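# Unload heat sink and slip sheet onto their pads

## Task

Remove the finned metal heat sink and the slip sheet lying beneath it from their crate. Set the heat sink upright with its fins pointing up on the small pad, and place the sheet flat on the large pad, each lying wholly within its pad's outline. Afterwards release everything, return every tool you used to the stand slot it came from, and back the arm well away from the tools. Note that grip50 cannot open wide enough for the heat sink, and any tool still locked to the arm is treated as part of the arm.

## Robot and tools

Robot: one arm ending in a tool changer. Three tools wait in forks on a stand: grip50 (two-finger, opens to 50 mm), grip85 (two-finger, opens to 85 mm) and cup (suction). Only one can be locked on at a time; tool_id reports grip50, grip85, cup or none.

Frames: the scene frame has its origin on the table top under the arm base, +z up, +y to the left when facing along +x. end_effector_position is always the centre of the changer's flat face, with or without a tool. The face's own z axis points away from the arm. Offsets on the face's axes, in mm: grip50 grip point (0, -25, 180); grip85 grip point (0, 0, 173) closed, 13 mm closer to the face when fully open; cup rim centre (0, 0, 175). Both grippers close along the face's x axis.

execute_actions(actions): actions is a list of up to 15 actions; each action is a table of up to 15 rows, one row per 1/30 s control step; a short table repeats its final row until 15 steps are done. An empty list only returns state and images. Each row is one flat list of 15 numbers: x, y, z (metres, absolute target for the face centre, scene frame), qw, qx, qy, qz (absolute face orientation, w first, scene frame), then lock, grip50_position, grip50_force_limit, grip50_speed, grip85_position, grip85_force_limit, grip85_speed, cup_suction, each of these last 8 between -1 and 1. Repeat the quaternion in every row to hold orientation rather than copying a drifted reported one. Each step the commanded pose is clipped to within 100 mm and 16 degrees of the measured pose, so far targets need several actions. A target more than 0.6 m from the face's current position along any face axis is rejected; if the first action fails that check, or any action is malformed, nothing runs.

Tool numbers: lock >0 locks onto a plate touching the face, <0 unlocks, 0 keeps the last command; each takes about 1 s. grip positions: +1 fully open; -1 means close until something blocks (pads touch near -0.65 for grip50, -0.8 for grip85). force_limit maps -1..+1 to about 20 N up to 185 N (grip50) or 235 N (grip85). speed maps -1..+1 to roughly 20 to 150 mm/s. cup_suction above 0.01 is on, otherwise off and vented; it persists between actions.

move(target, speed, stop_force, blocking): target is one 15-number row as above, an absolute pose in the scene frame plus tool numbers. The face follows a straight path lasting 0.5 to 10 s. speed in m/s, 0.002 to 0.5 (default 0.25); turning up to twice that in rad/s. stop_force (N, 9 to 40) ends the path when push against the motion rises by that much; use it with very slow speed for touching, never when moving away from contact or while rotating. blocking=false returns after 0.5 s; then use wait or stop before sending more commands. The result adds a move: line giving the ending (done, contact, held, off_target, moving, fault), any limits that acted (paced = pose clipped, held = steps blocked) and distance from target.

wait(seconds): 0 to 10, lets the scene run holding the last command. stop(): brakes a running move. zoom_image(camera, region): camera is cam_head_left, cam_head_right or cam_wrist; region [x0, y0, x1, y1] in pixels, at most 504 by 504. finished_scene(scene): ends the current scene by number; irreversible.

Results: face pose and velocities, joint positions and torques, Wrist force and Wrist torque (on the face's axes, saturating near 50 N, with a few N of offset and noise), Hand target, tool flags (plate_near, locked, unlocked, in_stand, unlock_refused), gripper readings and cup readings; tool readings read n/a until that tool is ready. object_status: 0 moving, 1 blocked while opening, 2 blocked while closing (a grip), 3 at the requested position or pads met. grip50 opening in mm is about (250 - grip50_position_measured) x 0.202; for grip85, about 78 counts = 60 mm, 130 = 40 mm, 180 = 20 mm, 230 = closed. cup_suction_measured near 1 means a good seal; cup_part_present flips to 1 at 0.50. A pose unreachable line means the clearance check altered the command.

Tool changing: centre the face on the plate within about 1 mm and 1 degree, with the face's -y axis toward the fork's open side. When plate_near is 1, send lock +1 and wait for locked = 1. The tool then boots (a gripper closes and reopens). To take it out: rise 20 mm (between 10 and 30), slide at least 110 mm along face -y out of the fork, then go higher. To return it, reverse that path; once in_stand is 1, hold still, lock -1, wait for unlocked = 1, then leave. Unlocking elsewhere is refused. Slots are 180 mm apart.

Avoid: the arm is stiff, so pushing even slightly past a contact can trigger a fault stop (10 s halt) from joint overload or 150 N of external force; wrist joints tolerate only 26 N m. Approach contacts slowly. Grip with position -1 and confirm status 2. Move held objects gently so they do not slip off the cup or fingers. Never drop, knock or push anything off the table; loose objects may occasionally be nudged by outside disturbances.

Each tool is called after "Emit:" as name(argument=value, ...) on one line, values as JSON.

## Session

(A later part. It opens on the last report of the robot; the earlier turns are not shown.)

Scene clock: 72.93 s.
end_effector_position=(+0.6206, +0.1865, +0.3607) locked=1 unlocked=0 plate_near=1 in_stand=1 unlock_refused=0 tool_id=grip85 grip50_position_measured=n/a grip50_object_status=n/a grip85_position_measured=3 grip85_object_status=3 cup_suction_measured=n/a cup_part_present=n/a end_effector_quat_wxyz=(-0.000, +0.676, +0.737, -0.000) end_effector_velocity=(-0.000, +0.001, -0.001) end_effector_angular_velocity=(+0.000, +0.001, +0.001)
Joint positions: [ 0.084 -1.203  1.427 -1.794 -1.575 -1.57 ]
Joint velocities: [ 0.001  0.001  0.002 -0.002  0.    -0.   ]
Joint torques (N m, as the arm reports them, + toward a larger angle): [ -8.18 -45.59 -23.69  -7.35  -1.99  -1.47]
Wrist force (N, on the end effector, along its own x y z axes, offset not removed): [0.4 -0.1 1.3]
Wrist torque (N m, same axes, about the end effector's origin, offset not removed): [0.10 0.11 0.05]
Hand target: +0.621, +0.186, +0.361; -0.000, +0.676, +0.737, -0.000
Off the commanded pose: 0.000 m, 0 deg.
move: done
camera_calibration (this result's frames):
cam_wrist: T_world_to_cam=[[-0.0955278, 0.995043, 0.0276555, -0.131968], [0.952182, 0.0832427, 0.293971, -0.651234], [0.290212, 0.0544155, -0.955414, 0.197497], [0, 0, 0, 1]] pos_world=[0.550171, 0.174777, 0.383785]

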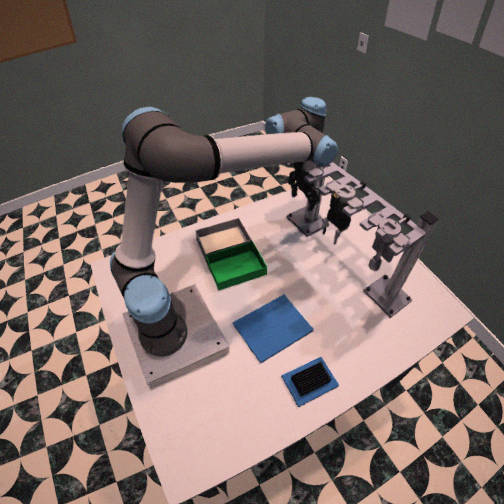

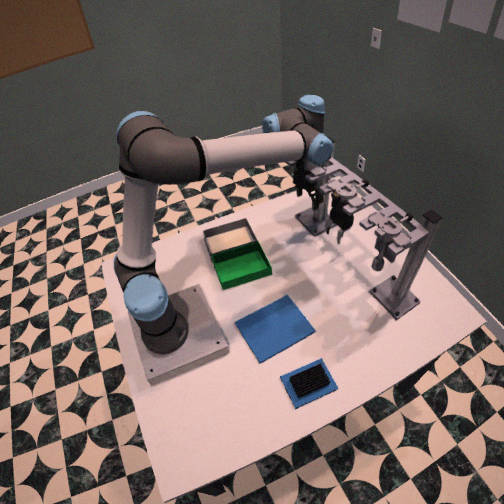

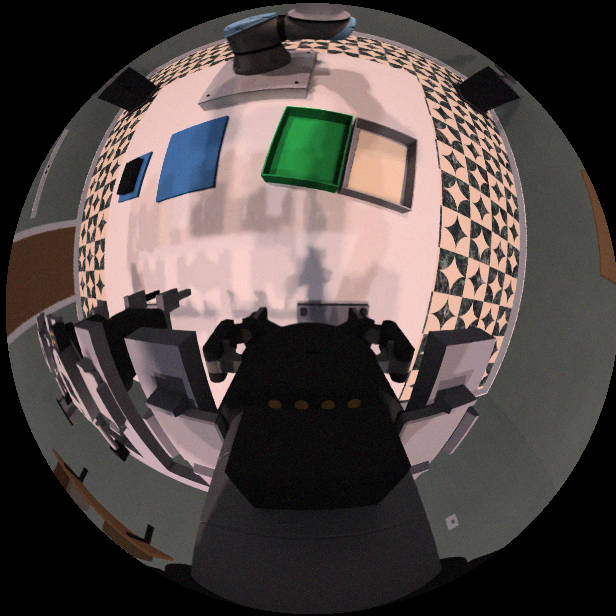

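Emit:
execute_actions(actions=[[[0.6206,0.1865,0.3604, 0,0.6756,0.7373,0, -1, 1,0,0, 1,-0.5,0, 0]],[[0.6206,0.1865,0.3604, 0,0.6756,0.7373,0, -1, 1,0,0, 1,-0.5,0, 0]]])

Scene clock: 74.70 s.
end_effector_position=(+0.6206, +0.1865, +0.3604) locked=0 unlocked=1 plate_near=1 in_stand=1 unlock_refused=0 tool_id=none grip50_position_measured=n/a grip50_object_status=n/a grip85_position_measured=n/a grip85_object_status=n/a cup_suction_measured=n/a cup_part_present=n/a end_effector_quat_wxyz=(+0.000, +0.676, +0.737, -0.000) end_effector_velocity=(+0.000, -0.000, -0.000) end_effector_angular_velocity=(-0.000, -0.000, -0.001)
Joint positions: [ 0.084 -1.202  1.427 -1.795 -1.575 -1.57 ]
Joint velocities: [-0.     0.    -0.    -0.    -0.     0.001]
Joint torques (N m, as the arm reports them, + toward a larger angle): [ -3.57 -35.85 -17.6   -5.37   0.81  -1.26]
Wrist force (N, on the end effector, along its own x y z axes, offset not removed): [0.6 -3.3 1.3]
Wrist torque (N m, same axes, about the end effector's origin, offset not removed): [-0.13 -0.05 0.15]
Hand target: +0.621, +0.186, +0.360; +0.000, +0.676, +0.737, -0.000
Off the commanded pose: 0.000 m, 0 deg.
camera_calibration (this result's frames):
cam_wrist: T_world_to_cam=[[-0.0954922, 0.995047, 0.0276214, -0.131942], [0.95218, 0.0832176, 0.293987, -0.651179], [0.290233, 0.054374, -0.95541, 0.19723], [0, 0, 0, 1]] pos_world=[0.550197, 0.174754, 0.383518]

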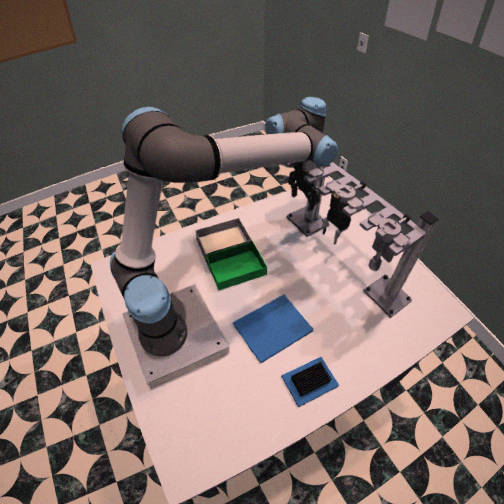

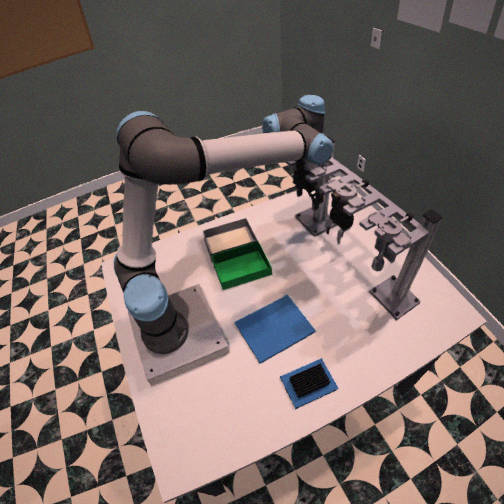

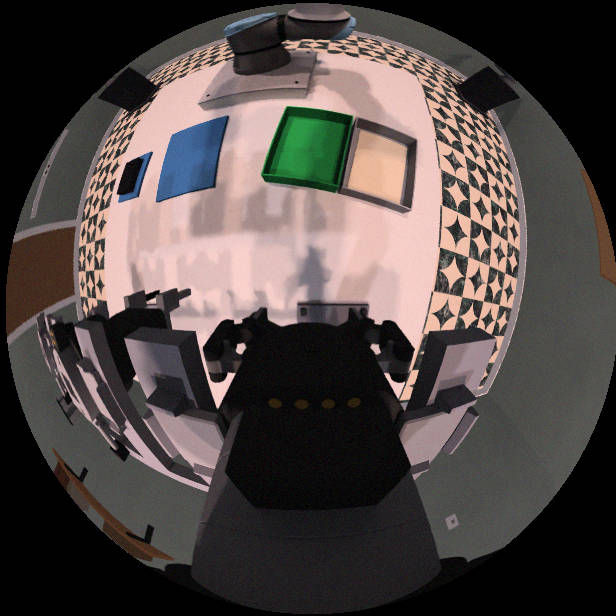

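Emit:
move(target=[0.6206,0.1865,0.385, 0,0.6756,0.7373,0, 0, 1,0,0, 1,-0.5,0, 0], speed=0.06)

Emit:
zoom_image(camera="cam_wrist", region=[230, 320, 400, 420])

Emit:
move(target=[0.6520,-0.1721,0.385, 0,0.6756,0.7373,0, 0, 1,0,0, 1,-0.5,0, 0], speed=0.25)

Emit:
zoom_image(camera="cam_wrist", region=[230, 320, 400, 420])

Scene clock: 77.40 s.
end_effector_position=(+0.6206, +0.1865, +0.3849) locked=0 unlocked=1 plate_near=0 in_stand=0 unlock_refused=0 tool_id=none grip50_position_measured=n/a grip50_object_status=n/a grip85_position_measured=n/a grip85_object_status=n/a cup_suction_measured=n/a cup_part_present=n/a end_effector_quat_wxyz=(-0.000, +0.676, +0.737, +0.000) end_effector_velocity=(-0.000, +0.000, +0.001) end_effector_angular_velocity=(-0.000, +0.000, +0.002)
Joint positions: [ 0.085 -1.214  1.379 -1.735 -1.575 -1.57 ]
Joint velocities: [ 0.    -0.    -0.002  0.003 -0.    -0.002]
Joint torques (N m, as the arm reports them, + toward a larger angle): [  5.56 -60.19 -36.59  -0.81   1.62   1.21]
Wrist force (N, on the end effector, along its own x y z axes, offset not removed): [-1.1 1.0 -0.1]
Wrist torque (N m, same axes, about the end effector's origin, offset not removed): [0.08 -0.02 0.14]
Hand target: +0.621, +0.187, +0.385; +0.000, +0.676, +0.737, +0.000
Off the commanded pose: 0.000 m, 0 deg.
move: done
camera_calibration (this result's frames):
cam_wrist: T_world_to_cam=[[-0.0955173, 0.995043, 0.0276669, -0.132642], [0.95218, 0.0832287, 0.293982, -0.658405], [0.290222, 0.0544242, -0.95541, 0.220653], [0, 0, 0, 1]] pos_world=[0.550213, 0.174773, 0.408043]

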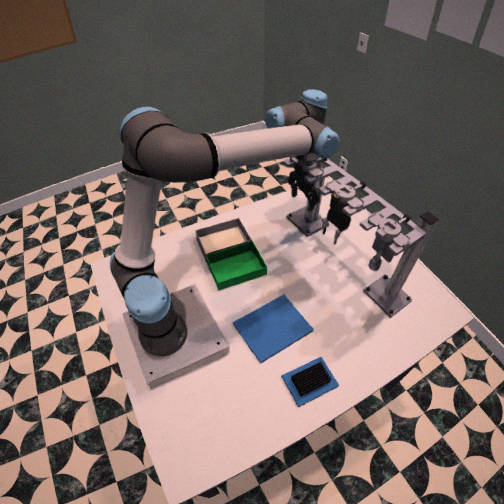

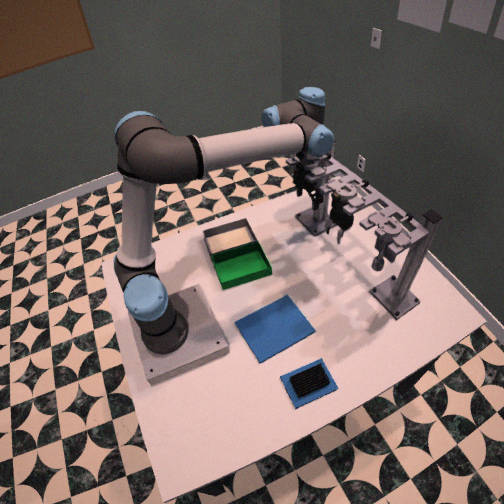

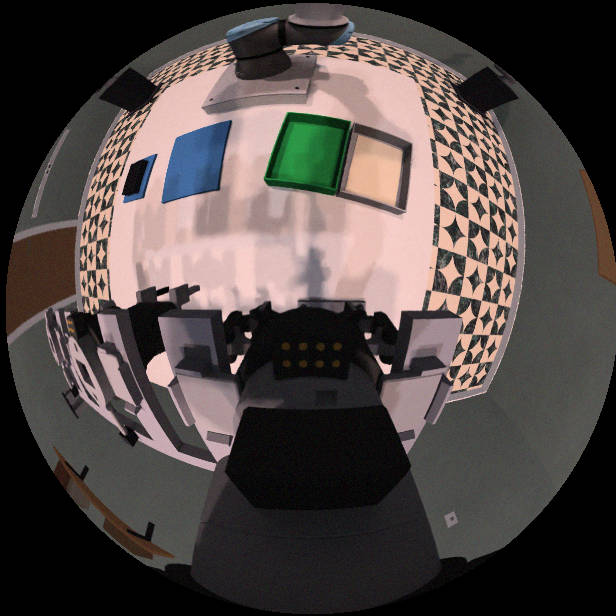

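Region (230, 320, 400, 420) of cam_wrist's 616x616 image, scaled by 2.965, with more detail than that image has; it fills the top 296 rows of this view, and the rest is white.

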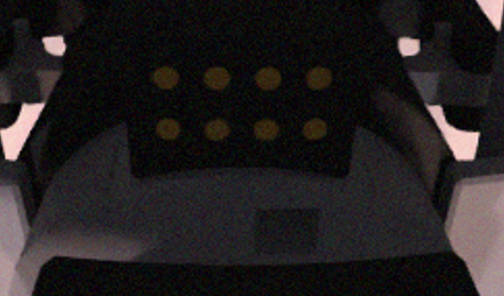

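Scene clock: 79.37 s.
end_effector_position=(+0.6521, -0.1722, +0.3850) locked=0 unlocked=1 plate_near=0 in_stand=0 unlock_refused=0 tool_id=none grip50_position_measured=n/a grip50_object_status=n/a grip85_position_measured=n/a grip85_object_status=n/a cup_suction_measured=n/a cup_part_present=n/a end_effector_quat_wxyz=(-0.000, +0.676, +0.737, +0.000) end_effector_velocity=(+0.001, -0.001, +0.000) end_effector_angular_velocity=(+0.001, +0.000, +0.002)
Joint positions: [-0.458 -1.153  1.289 -1.709 -1.575 -2.112]
Joint velocities: [-0.001  0.002 -0.003  0.002  0.    -0.003]
Joint torques (N m, as the arm reports them, + toward a larger angle): [ -6.5  -39.25 -35.88  -0.66   1.96  -1.4 ]
Wrist force (N, on the end effector, along its own x y z axes, offset not removed): [-0.4 2.5 0.1]
Wrist torque (N m, same axes, about the end effector's origin, offset not removed): [0.39 0.01 0.11]
Hand target: +0.652, -0.172, +0.385; -0.000, +0.676, +0.737, +0.000
Off the commanded pose: 0.000 m, 0 deg.
move: done
camera_calibration (this result's frames):
cam_wrist: T_world_to_cam=[[-0.0955521, 0.995026, 0.0281778, 0.227078], [0.952117, 0.0830996, 0.294224, -0.658604], [0.290419, 0.0549422, -0.955321, 0.230996], [0, 0, 0, 1]] pos_world=[0.581681, -0.18391, 0.408054]

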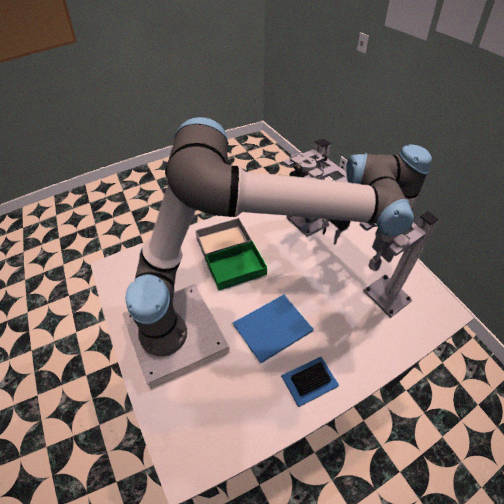

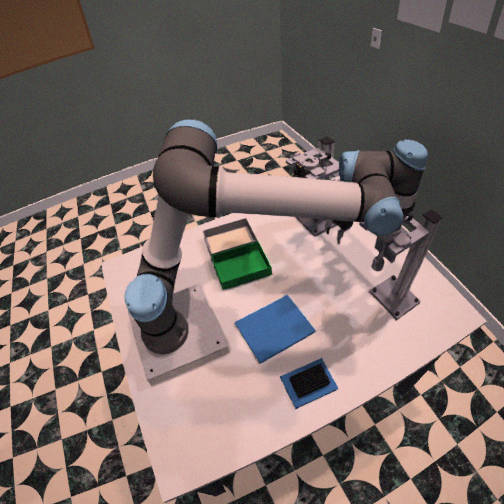

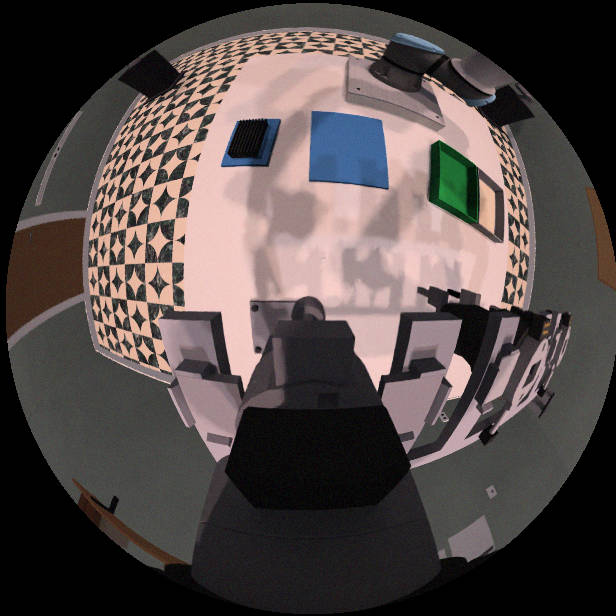

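Region (230, 320, 400, 420) of cam_wrist's 616x616 image, scaled by 2.965, with more detail than that image has; it fills the top 296 rows of this view, and the rest is white.

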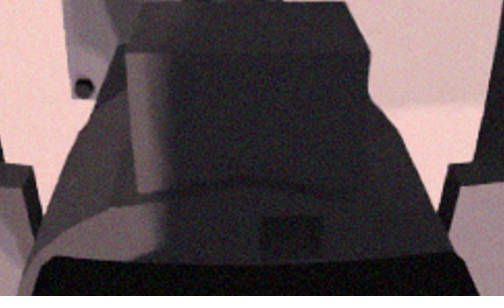

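Emit:
move(target=[0.6531,-0.1714,0.385, 0,0.6756,0.7373,0, 0, 1,0,0, 1,-0.5,0, 0], speed=0.02)

Emit:
zoom_image(camera="cam_wrist", region=[230, 320, 400, 420])

Scene clock: 82.10 s.
end_effector_position=(+0.6531, -0.1714, +0.3850) locked=0 unlocked=1 plate_near=0 in_stand=0 unlock_refused=0 tool_id=none grip50_position_measured=n/a grip50_object_status=n/a grip85_position_measured=n/a grip85_object_status=n/a cup_suction_measured=n/a cup_part_present=n/a end_effector_quat_wxyz=(-0.000, +0.676, +0.737, +0.000) end_effector_velocity=(+0.000, -0.000, +0.000) end_effector_angular_velocity=(-0.000, -0.000, -0.002)
Joint positions: [-0.456 -1.151  1.287 -1.708 -1.575 -2.11 ]
Joint velocities: [ 0.     0.    -0.001  0.    -0.     0.002]
Joint torques (N m, as the arm reports them, + toward a larger angle): [  5.29 -38.89 -36.07  -0.72  -1.74   1.3 ]
Wrist force (N, on the end effector, along its own x y z axes, offset not removed): [-2.3 4.1 2.9]
Wrist torque (N m, same axes, about the end effector's origin, offset not removed): [0.43 0.19 0.00]
Hand target: +0.653, -0.171, +0.385; +0.000, +0.676, +0.737, -0.000
Off the commanded pose: 0.000 m, 0 deg.
move: done
camera_calibration (this result's frames):
cam_wrist: T_world_to_cam=[[-0.0955034, 0.995045, 0.0276577, 0.2266], [0.952182, 0.0832182, 0.29398, -0.659549], [0.290221, 0.0544112, -0.955411, 0.230775], [0, 0, 0, 1]] pos_world=[0.582676, -0.183148, 0.408112]

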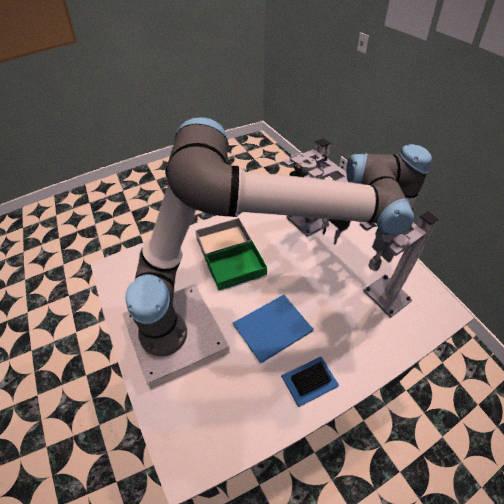

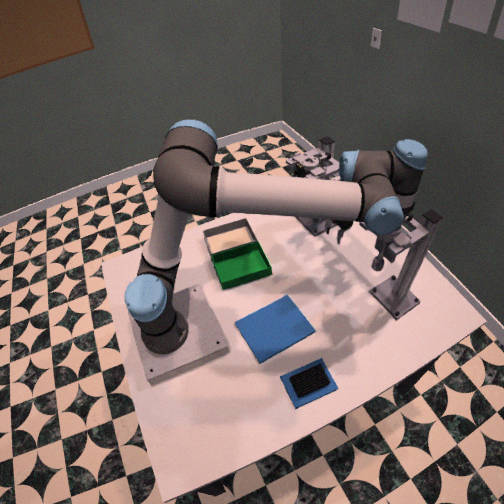

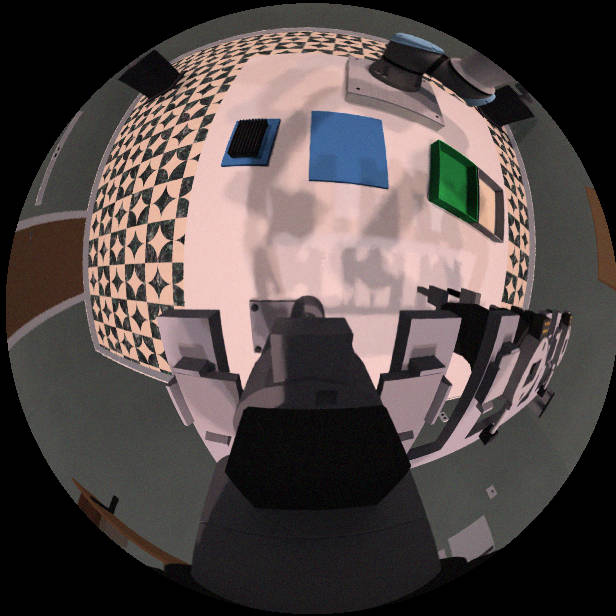

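Region (230, 320, 400, 420) of cam_wrist's 616x616 image, scaled by 2.965, with more detail than that image has; it fills the top 296 rows of this view, and the rest is white.

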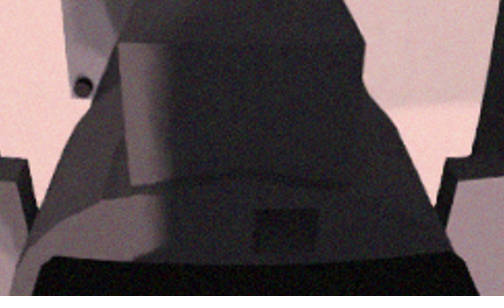

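Aligned. Descend.

Emit:
move(target=[0.6531,-0.1714,0.363, 0,0.6756,0.7373,0, 0, 1,0,0, 1,-0.5,0, 0], speed=0.03)

Emit:
move(target=[0.6531,-0.1714,0.352, 0,0.6756,0.7373,0, 0, 1,0,0, 1,-0.5,0, 0], speed=0.003, stop_force=9)

Scene clock: 84.17 s.
end_effector_position=(+0.6531, -0.1714, +0.3631) locked=0 unlocked=1 plate_near=0 in_stand=1 unlock_refused=0 tool_id=none grip50_position_measured=n/a grip50_object_status=n/a grip85_position_measured=n/a grip85_object_status=n/a cup_suction_measured=n/a cup_part_present=n/a end_effector_quat_wxyz=(-0.000, +0.676, +0.737, -0.000) end_effector_velocity=(-0.000, +0.000, -0.002) end_effector_angular_velocity=(+0.000, +0.000, +0.001)
Joint positions: [-0.456 -1.142  1.331 -1.761 -1.575 -2.11 ]
Joint velocities: [ 0.     0.001  0.003 -0.003  0.    -0.001]
Joint torques (N m, as the arm reports them, + toward a larger angle): [ -7.06 -39.71 -20.35  -6.05  -1.55  -1.48]
Wrist force (N, on the end effector, along its own x y z axes, offset not removed): [-1.8 0.4 4.3]
Wrist torque (N m, same axes, about the end effector's origin, offset not removed): [0.02 0.15 0.15]
Hand target: +0.653, -0.171, +0.363; -0.000, +0.676, +0.737, -0.000
Off the commanded pose: 0.000 m, 0 deg.
move: done
camera_calibration (this result's frames):
cam_wrist: T_world_to_cam=[[-0.0955302, 0.995042, 0.0276526, 0.227183], [0.952186, 0.0832465, 0.293959, -0.653105], [0.2902, 0.0544124, -0.955418, 0.209871], [0, 0, 0, 1]] pos_world=[0.582676, -0.183107, 0.386219]

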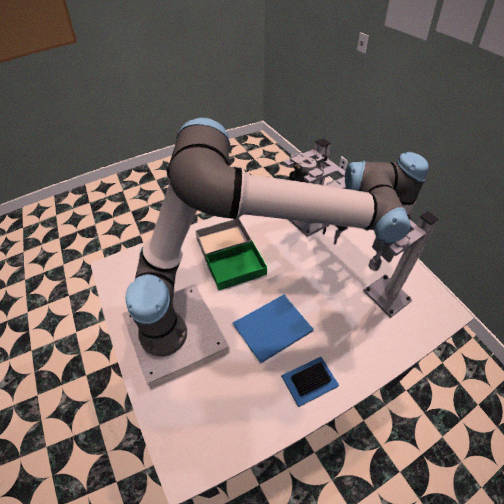

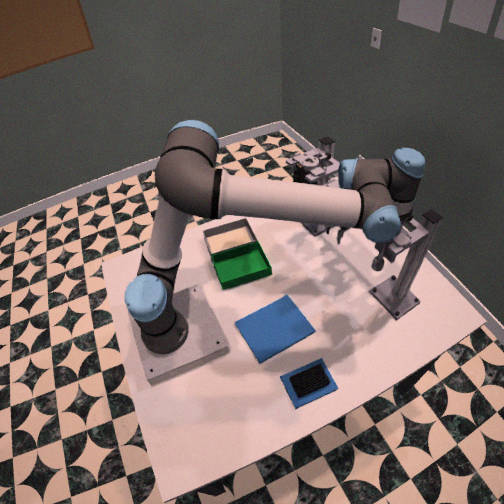

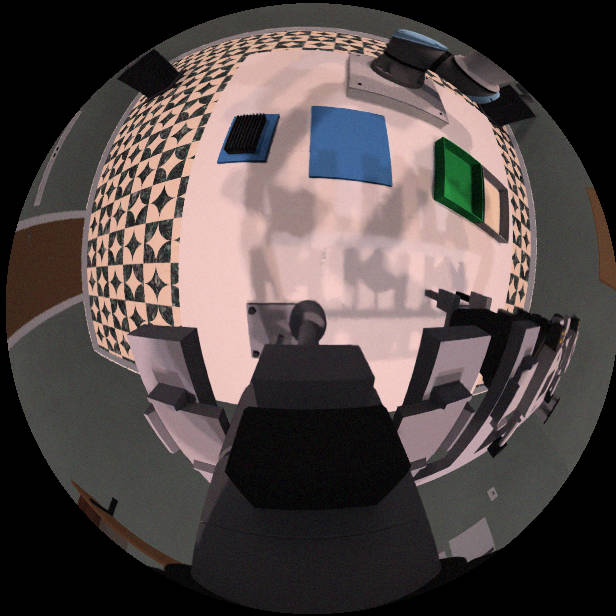

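Scene clock: 85.57 s.
end_effector_position=(+0.6531, -0.1714, +0.3600) locked=0 unlocked=1 plate_near=1 in_stand=1 unlock_refused=0 tool_id=none grip50_position_measured=n/a grip50_object_status=n/a grip85_position_measured=n/a grip85_object_status=n/a cup_suction_measured=n/a cup_part_present=n/a end_effector_quat_wxyz=(+0.000, +0.676, +0.737, +0.000) end_effector_velocity=(-0.000, +0.001, +0.001) end_effector_angular_velocity=(+0.001, +0.003, +0.001)
Joint positions: [-0.456 -1.141  1.337 -1.768 -1.575 -2.11 ]
Joint velocities: [ 0.001 -0.    -0.002  0.005  0.    -0.   ]
Joint torques (N m, as the arm reports them, + toward a larger angle): [ -6.77 -34.05 -27.12   1.51  -1.32  -1.38]
Wrist force (N, on the end effector, along its own x y z axes, offset not removed): [0.5 0.3 -19.7]
Wrist torque (N m, same axes, about the end effector's origin, offset not removed): [-0.32 0.33 0.09]
Hand target: +0.653, -0.171, +0.360; +0.000, +0.676, +0.737, +0.000
Off the commanded pose: 0.008 m, 0 deg.
move: contact
camera_calibration (this result's frames):
cam_wrist: T_world_to_cam=[[-0.0955265, 0.995045, 0.0275771, 0.227304], [0.952148, 0.0832581, 0.294078, -0.652205], [0.290325, 0.0543498, -0.955383, 0.206768], [0, 0, 0, 1]] pos_world=[0.582679, -0.183115, 0.383074]

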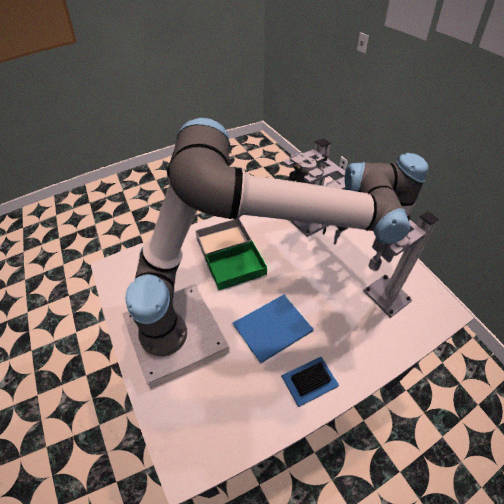

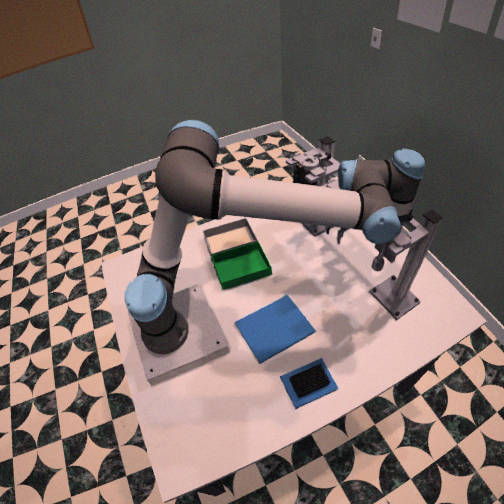

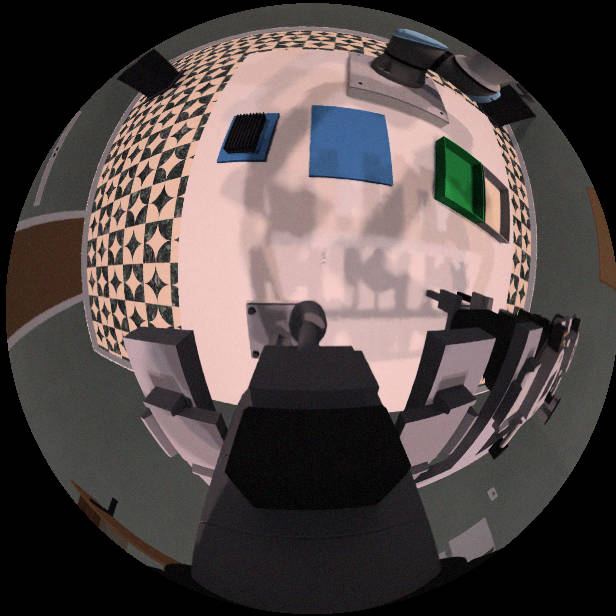

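Emit:
execute_actions(actions=[[[0.6531,-0.1714,0.3602, 0,0.6756,0.7373,0, 1, 1,0,0, 1,-0.5,0, 0]],[[0.6531,-0.1714,0.3602, 0,0.6756,0.7373,0, 1, 1,0,0, 1,-0.5,0, 0]]])

Scene clock: 87.57 s.
end_effector_position=(+0.6531, -0.1714, +0.3602) locked=1 unlocked=0 plate_near=1 in_stand=1 unlock_refused=0 tool_id=cup grip50_position_measured=n/a grip50_object_status=n/a grip85_position_measured=n/a grip85_object_status=n/a cup_suction_measured=n/a cup_part_present=n/a end_effector_quat_wxyz=(+0.000, +0.676, +0.737, +0.000) end_effector_velocity=(-0.000, -0.000, -0.000) end_effector_angular_velocity=(-0.000, +0.001, -0.000)
Joint positions: [-0.456 -1.141  1.336 -1.768 -1.575 -2.11 ]
Joint velocities: [-0.  0.  0. -0. -0.  0.]
Joint torques (N m, as the arm reports them, + toward a larger angle): [ -7.2  -48.01 -33.01  -1.02  -0.58  -1.37]
Wrist force (N, on the end effector, along its own x y z axes, offset not removed): [1.2 -0.5 -8.7]
Wrist torque (N m, same axes, about the end effector's origin, offset not removed): [-0.08 -0.54 0.13]
Hand target: +0.653, -0.171, +0.360; -0.000, +0.676, +0.737, -0.000
Off the commanded pose: 0.000 m, 0 deg.
camera_calibration (this result's frames):
cam_wrist: T_world_to_cam=[[-0.0955204, 0.995045, 0.0276021, 0.227302], [0.952161, 0.0832472, 0.294039, -0.652299], [0.290284, 0.0543683, -0.955395, 0.207066], [0, 0, 0, 1]] pos_world=[0.582698, -0.183132, 0.383357]

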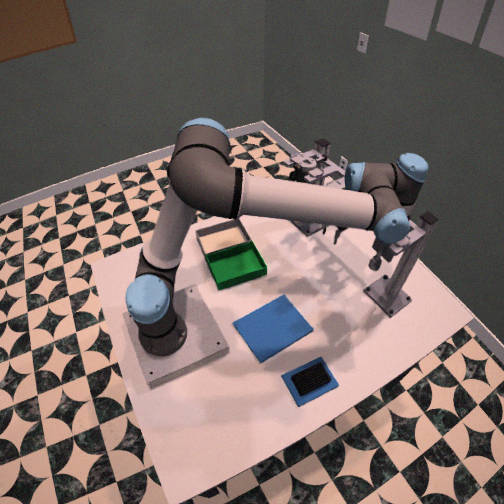

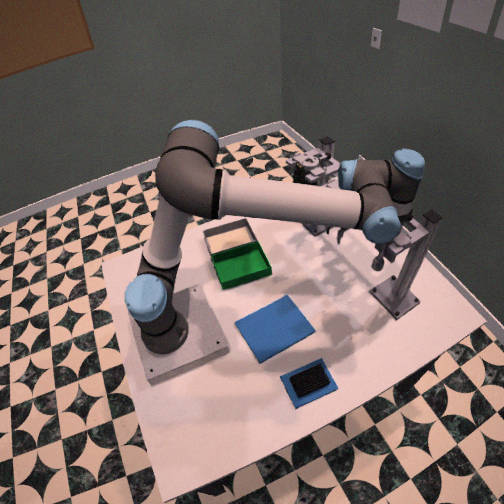

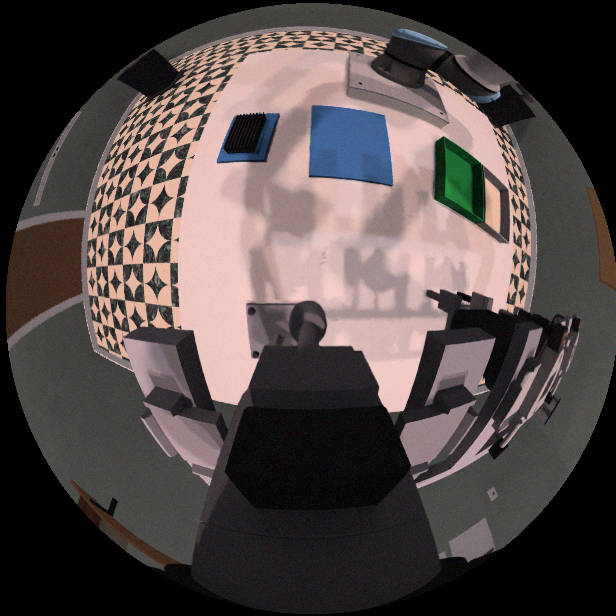

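Emit:
move(target=[0.6531,-0.1714,0.380, 0,0.6756,0.7373,0, 0, 1,0,0, 1,-0.5,0, 0], speed=0.05)

Emit:
move(target=[0.5336,-0.1819,0.380, 0,0.6756,0.7373,0, 0, 1,0,0, 1,-0.5,0, 0], speed=0.12)

Emit:
move(target=[0.3495,0.3025,0.25, 0,0.7518,0.6593,0, 0, 1,0,0, 1,-0.5,0, 0], speed=0.3)

Emit:
zoom_image(camera="cam_wrist", region=[200, 200, 420, 400])

Scene clock: 91.60 s.
end_effector_position=(+0.6531, -0.1714, +0.3799) locked=1 unlocked=0 plate_near=1 in_stand=0 unlock_refused=0 tool_id=cup grip50_position_measured=n/a grip50_object_status=n/a grip85_position_measured=n/a grip85_object_status=n/a cup_suction_measured=0.01 cup_part_present=0 end_effector_quat_wxyz=(+0.000, +0.676, +0.737, +0.000) end_effector_velocity=(-0.000, -0.000, +0.001) end_effector_angular_velocity=(+0.001, +0.001, +0.001)
Joint positions: [-0.456 -1.149  1.297 -1.72  -1.575 -2.11 ]
Joint velocities: [-0.     0.    -0.002  0.004  0.001 -0.001]
Joint torques (N m, as the arm reports them, + toward a larger angle): [  5.53 -68.98 -39.51  -1.63   1.21   1.31]
Wrist force (N, on the end effector, along its own x y z axes, offset not removed): [0.4 0.8 0.3]
Wrist torque (N m, same axes, about the end effector's origin, offset not removed): [0.22 -0.06 0.04]
Hand target: +0.653, -0.171, +0.380; +0.000, +0.676, +0.737, +0.000
Off the commanded pose: 0.000 m, 0 deg.
move: done
camera_calibration (this result's frames):
cam_wrist: T_world_to_cam=[[-0.0954626, 0.995049, 0.0276618, 0.22674], [0.952182, 0.0831773, 0.293991, -0.658082], [0.290234, 0.0544042, -0.955408, 0.225897], [0, 0, 0, 1]] pos_world=[0.582696, -0.18317, 0.403022]

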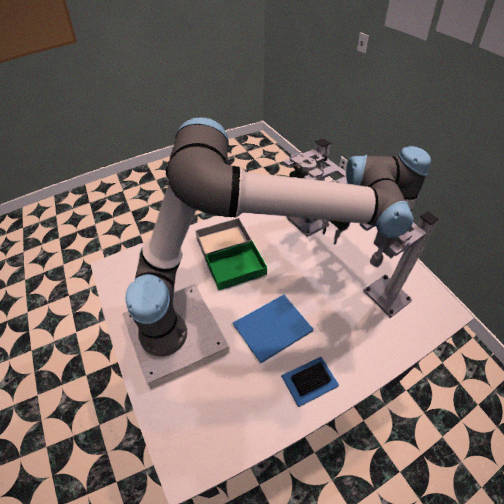

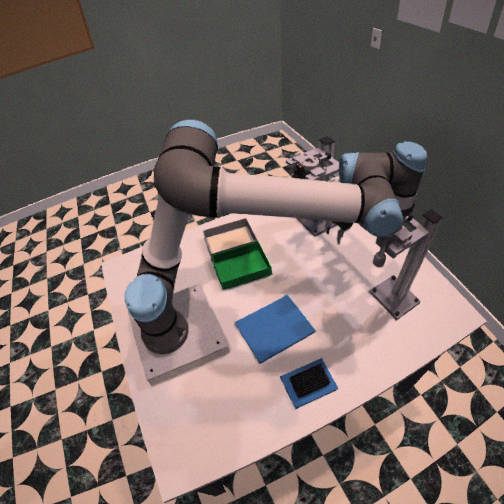

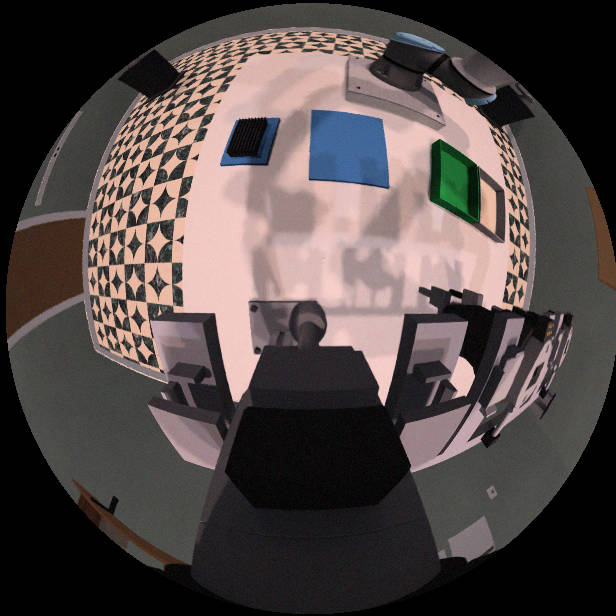

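Scene clock: 93.07 s.
end_effector_position=(+0.5337, -0.1820, +0.3802) locked=1 unlocked=0 plate_near=1 in_stand=0 unlock_refused=0 tool_id=cup grip50_position_measured=n/a grip50_object_status=n/a grip85_position_measured=n/a grip85_object_status=n/a cup_suction_measured=0.01 cup_part_present=0 end_effector_quat_wxyz=(-0.000, +0.676, +0.737, +0.000) end_effector_velocity=(-0.001, +0.001, -0.000) end_effector_angular_velocity=(+0.001, +0.001, +0.002)
Joint positions: [-0.567 -1.415  1.646 -1.803 -1.575 -2.222]
Joint velocities: [-0.    -0.002  0.003  0.001  0.    -0.002]
Joint torques (N m, as the arm reports them, + toward a larger angle): [ -7.26 -53.09 -21.    -6.61   1.95  -1.36]
Wrist force (N, on the end effector, along its own x y z axes, offset not removed): [-0.6 -2.5 3.0]
Wrist torque (N m, same axes, about the end effector's origin, offset not removed): [-0.12 -0.01 0.04]
Hand target: +0.534, -0.182, +0.380; -0.000, +0.676, +0.737, +0.000
Off the commanded pose: 0.000 m, 0 deg.
move: done
camera_calibration (this result's frames):
cam_wrist: T_world_to_cam=[[-0.0955199, 0.995041, 0.0277502, 0.225818], [0.952166, 0.0832039, 0.294036, -0.543566], [0.290269, 0.0545091, -0.955391, 0.261372], [0, 0, 0, 1]] pos_world=[0.463267, -0.193719, 0.403274]

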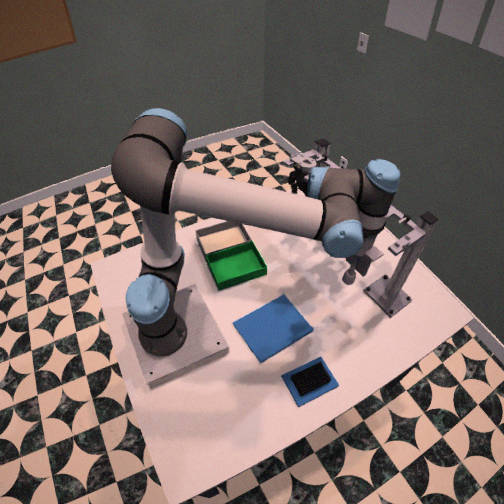

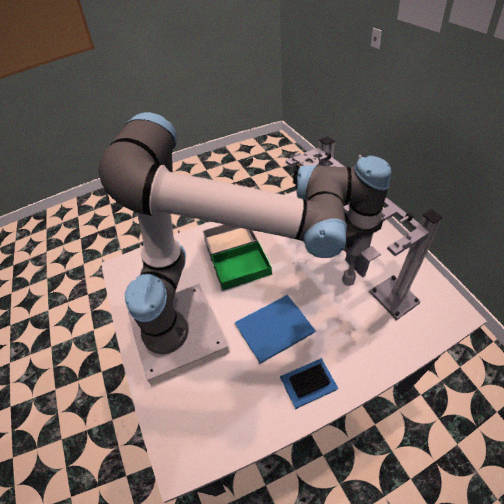

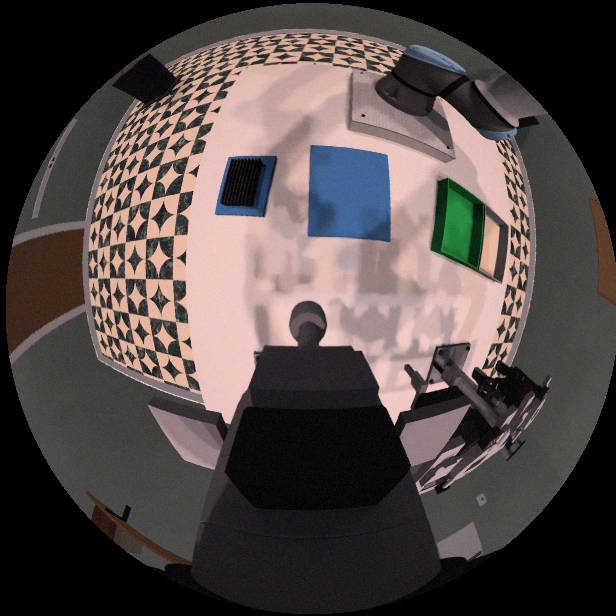

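Scene clock: 95.43 s.
end_effector_position=(+0.3492, +0.3026, +0.2501) locked=1 unlocked=0 plate_near=1 in_stand=0 unlock_refused=0 tool_id=cup grip50_position_measured=n/a grip50_object_status=n/a grip85_position_measured=n/a grip85_object_status=n/a cup_suction_measured=0.01 cup_part_present=0 end_effector_quat_wxyz=(+0.000, +0.752, +0.659, -0.000) end_effector_velocity=(+0.000, +0.001, -0.000) end_effector_angular_velocity=(-0.001, +0.000, +0.000)
Joint positions: [ 0.421 -1.515  2.129 -2.181 -1.576 -1.015]
Joint velocities: [ 0.003  0.003 -0.002 -0.001 -0.001  0.003]
Joint torques (N m, as the arm reports them, + toward a larger angle): [  5.32 -21.04 -34.52  -6.67  -1.75   1.39]
Wrist force (N, on the end effector, along its own x y z axes, offset not removed): [-1.6 2.1 0.5]
Wrist torque (N m, same axes, about the end effector's origin, offset not removed): [0.34 0.10 0.04]
Hand target: +0.349, +0.303, +0.250; +0.000, +0.752, +0.659, -0.000
Off the commanded pose: 0.000 m, 0 deg.
move: done
camera_calibration (this result's frames):
cam_wrist: T_world_to_cam=[[0.122131, 0.992156, 0.0266486, -0.345268], [0.947688, -0.124551, 0.293894, -0.305531], [0.294908, -0.0106392, -0.955466, 0.182404], [0, 0, 0, 1]] pos_world=[0.277924, 0.306446, 0.273276]

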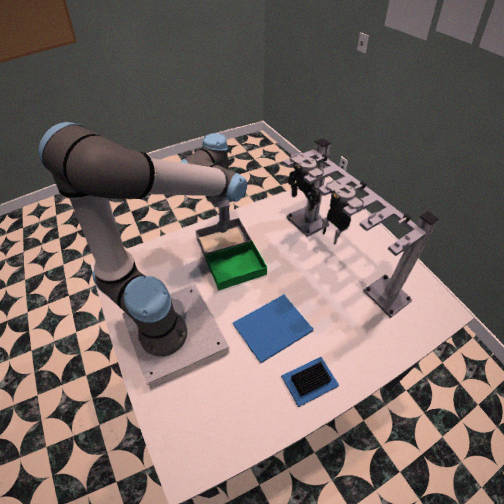

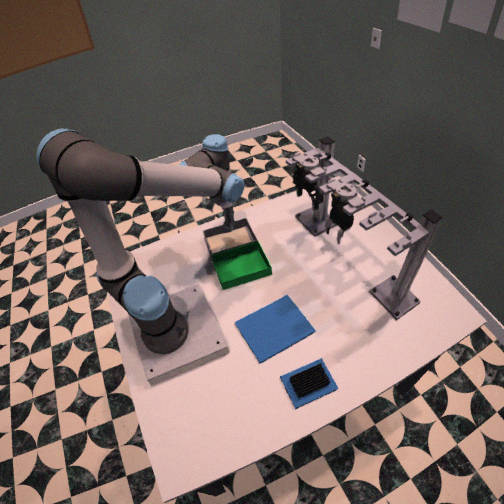

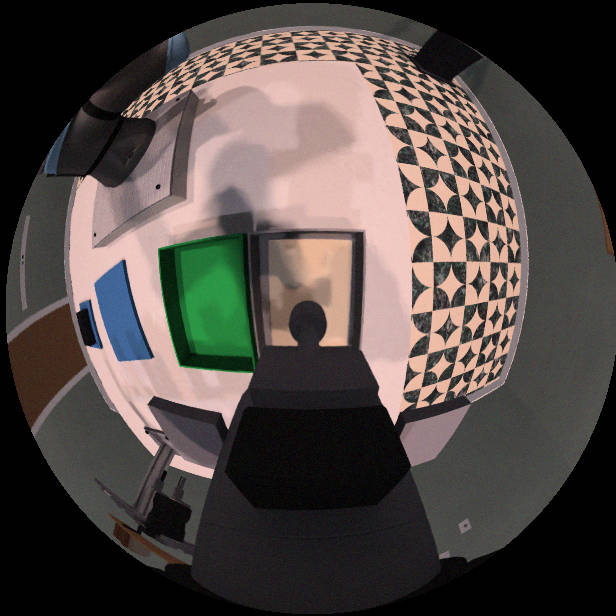

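Region (200, 200, 420, 400) of cam_wrist's 616x616 image, scaled by 2.291, with more detail than that image has; it fills the top 458 rows of this view, and the rest is white.

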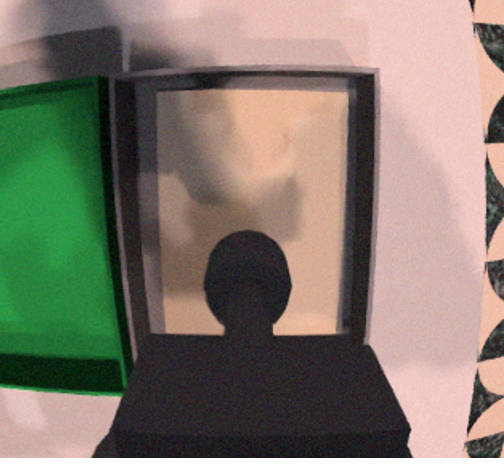

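Emit:
move(target=[0.3484,0.3055,0.192, 0,0.7518,0.6593,0, 0, 1,0,0, 1,-0.5,0, 0], speed=0.08)

Emit:
move(target=[0.3484,0.3055,0.174, 0,0.7518,0.6593,0, 0, 1,0,0, 1,-0.5,0, 1], speed=0.01, stop_force=12)

Scene clock: 98.50 s.
end_effector_position=(+0.3483, +0.3055, +0.1920) locked=1 unlocked=0 plate_near=1 in_stand=0 unlock_refused=0 tool_id=cup grip50_position_measured=n/a grip50_object_status=n/a grip85_position_measured=n/a grip85_object_status=n/a cup_suction_measured=0.01 cup_part_present=0 end_effector_quat_wxyz=(+0.000, +0.752, +0.659, -0.000) end_effector_velocity=(-0.000, +0.001, -0.001) end_effector_angular_velocity=(+0.000, +0.001, +0.001)
Joint positions: [ 0.427 -1.407  2.198 -2.359 -1.575 -1.009]
Joint velocities: [ 0.001  0.002  0.001 -0.002  0.     0.   ]
Joint torques (N m, as the arm reports them, + toward a larger angle): [  5.22 -23.23 -14.3   -6.65   2.04   1.33]
Wrist force (N, on the end effector, along its own x y z axes, offset not removed): [-0.1 2.6 -0.3]
Wrist torque (N m, same axes, about the end effector's origin, offset not removed): [0.28 -0.05 0.10]
Hand target: +0.348, +0.305, +0.192; +0.000, +0.752, +0.659, -0.000
Off the commanded pose: 0.000 m, 0 deg.
move: done
camera_calibration (this result's frames):
cam_wrist: T_world_to_cam=[[0.122149, 0.992127, 0.0276396, -0.346614], [0.947624, -0.12486, 0.29397, -0.287189], [0.295106, -0.00971625, -0.955415, 0.126813], [0, 0, 0, 1]] pos_world=[0.277063, 0.309259, 0.215164]

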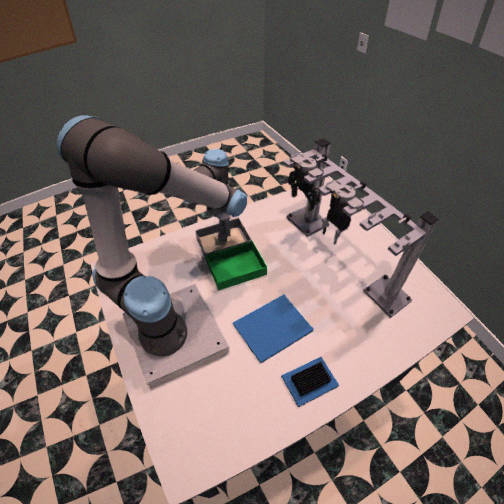

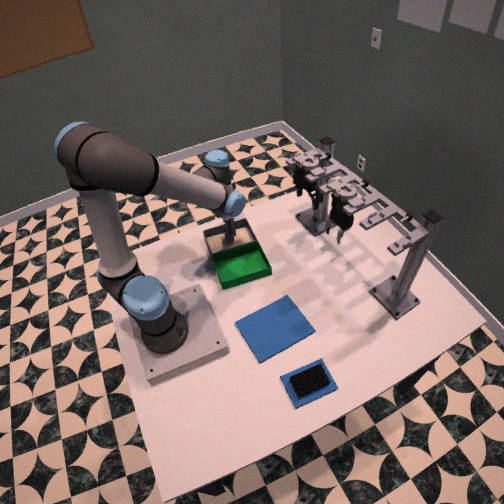

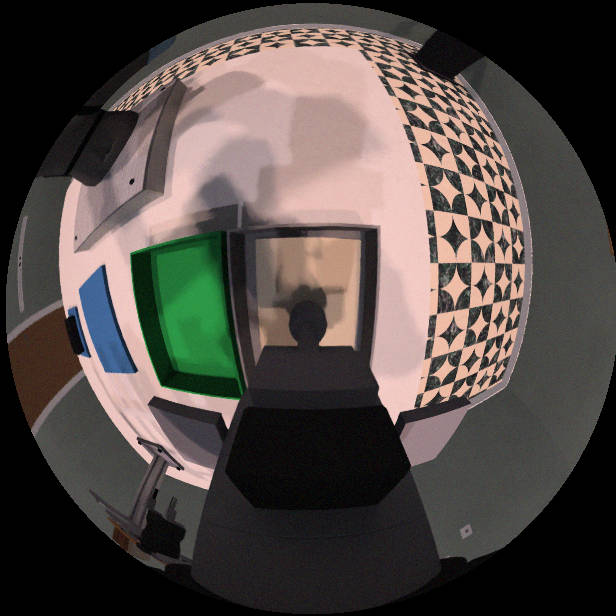

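Scene clock: 100.53 s.
end_effector_position=(+0.3484, +0.3055, +0.1741) locked=1 unlocked=0 plate_near=1 in_stand=0 unlock_refused=0 tool_id=cup grip50_position_measured=n/a grip50_object_status=n/a grip85_position_measured=n/a grip85_object_status=n/a cup_suction_measured=1.00 cup_part_present=1 end_effector_quat_wxyz=(-0.000, +0.752, +0.659, -0.000) end_effector_velocity=(-0.000, +0.000, -0.001) end_effector_angular_velocity=(-0.000, +0.001, +0.001)
Joint positions: [ 0.427 -1.368  2.216 -2.415 -1.575 -1.009]
Joint velocities: [ 0.001  0.003  0.001 -0.003  0.     0.001]
Joint torques (N m, as the arm reports them, + toward a larger angle): [ -7.55 -23.22 -13.73  -6.69   1.96  -1.47]
Wrist force (N, on the end effector, along its own x y z axes, offset not removed): [0.3 0.2 5.7]
Wrist torque (N m, same axes, about the end effector's origin, offset not removed): [0.01 0.08 -0.11]
Hand target: +0.348, +0.305, +0.174; -0.000, +0.752, +0.659, -0.000
Off the commanded pose: 0.000 m, 0 deg.
move: done
camera_calibration (this result's frames):
cam_wrist: T_world_to_cam=[[0.122151, 0.992126, 0.0276452, -0.346145], [0.947625, -0.124863, 0.293965, -0.281942], [0.295102, -0.00971076, -0.955416, 0.109635], [0, 0, 0, 1]] pos_world=[0.277104, 0.30928, 0.197198]

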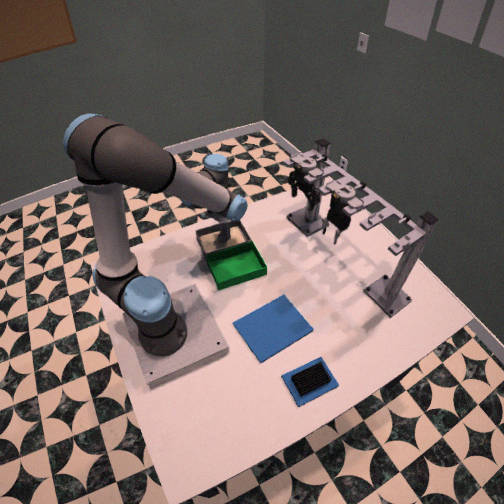

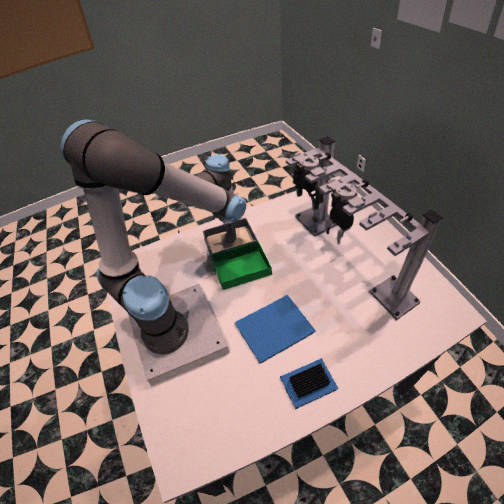

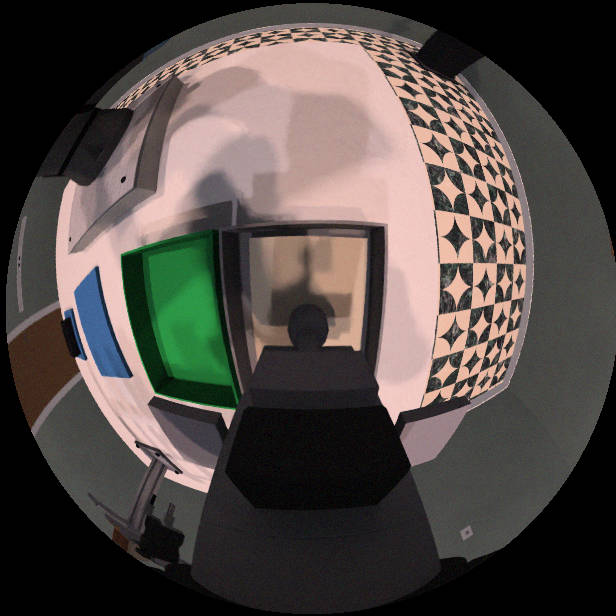

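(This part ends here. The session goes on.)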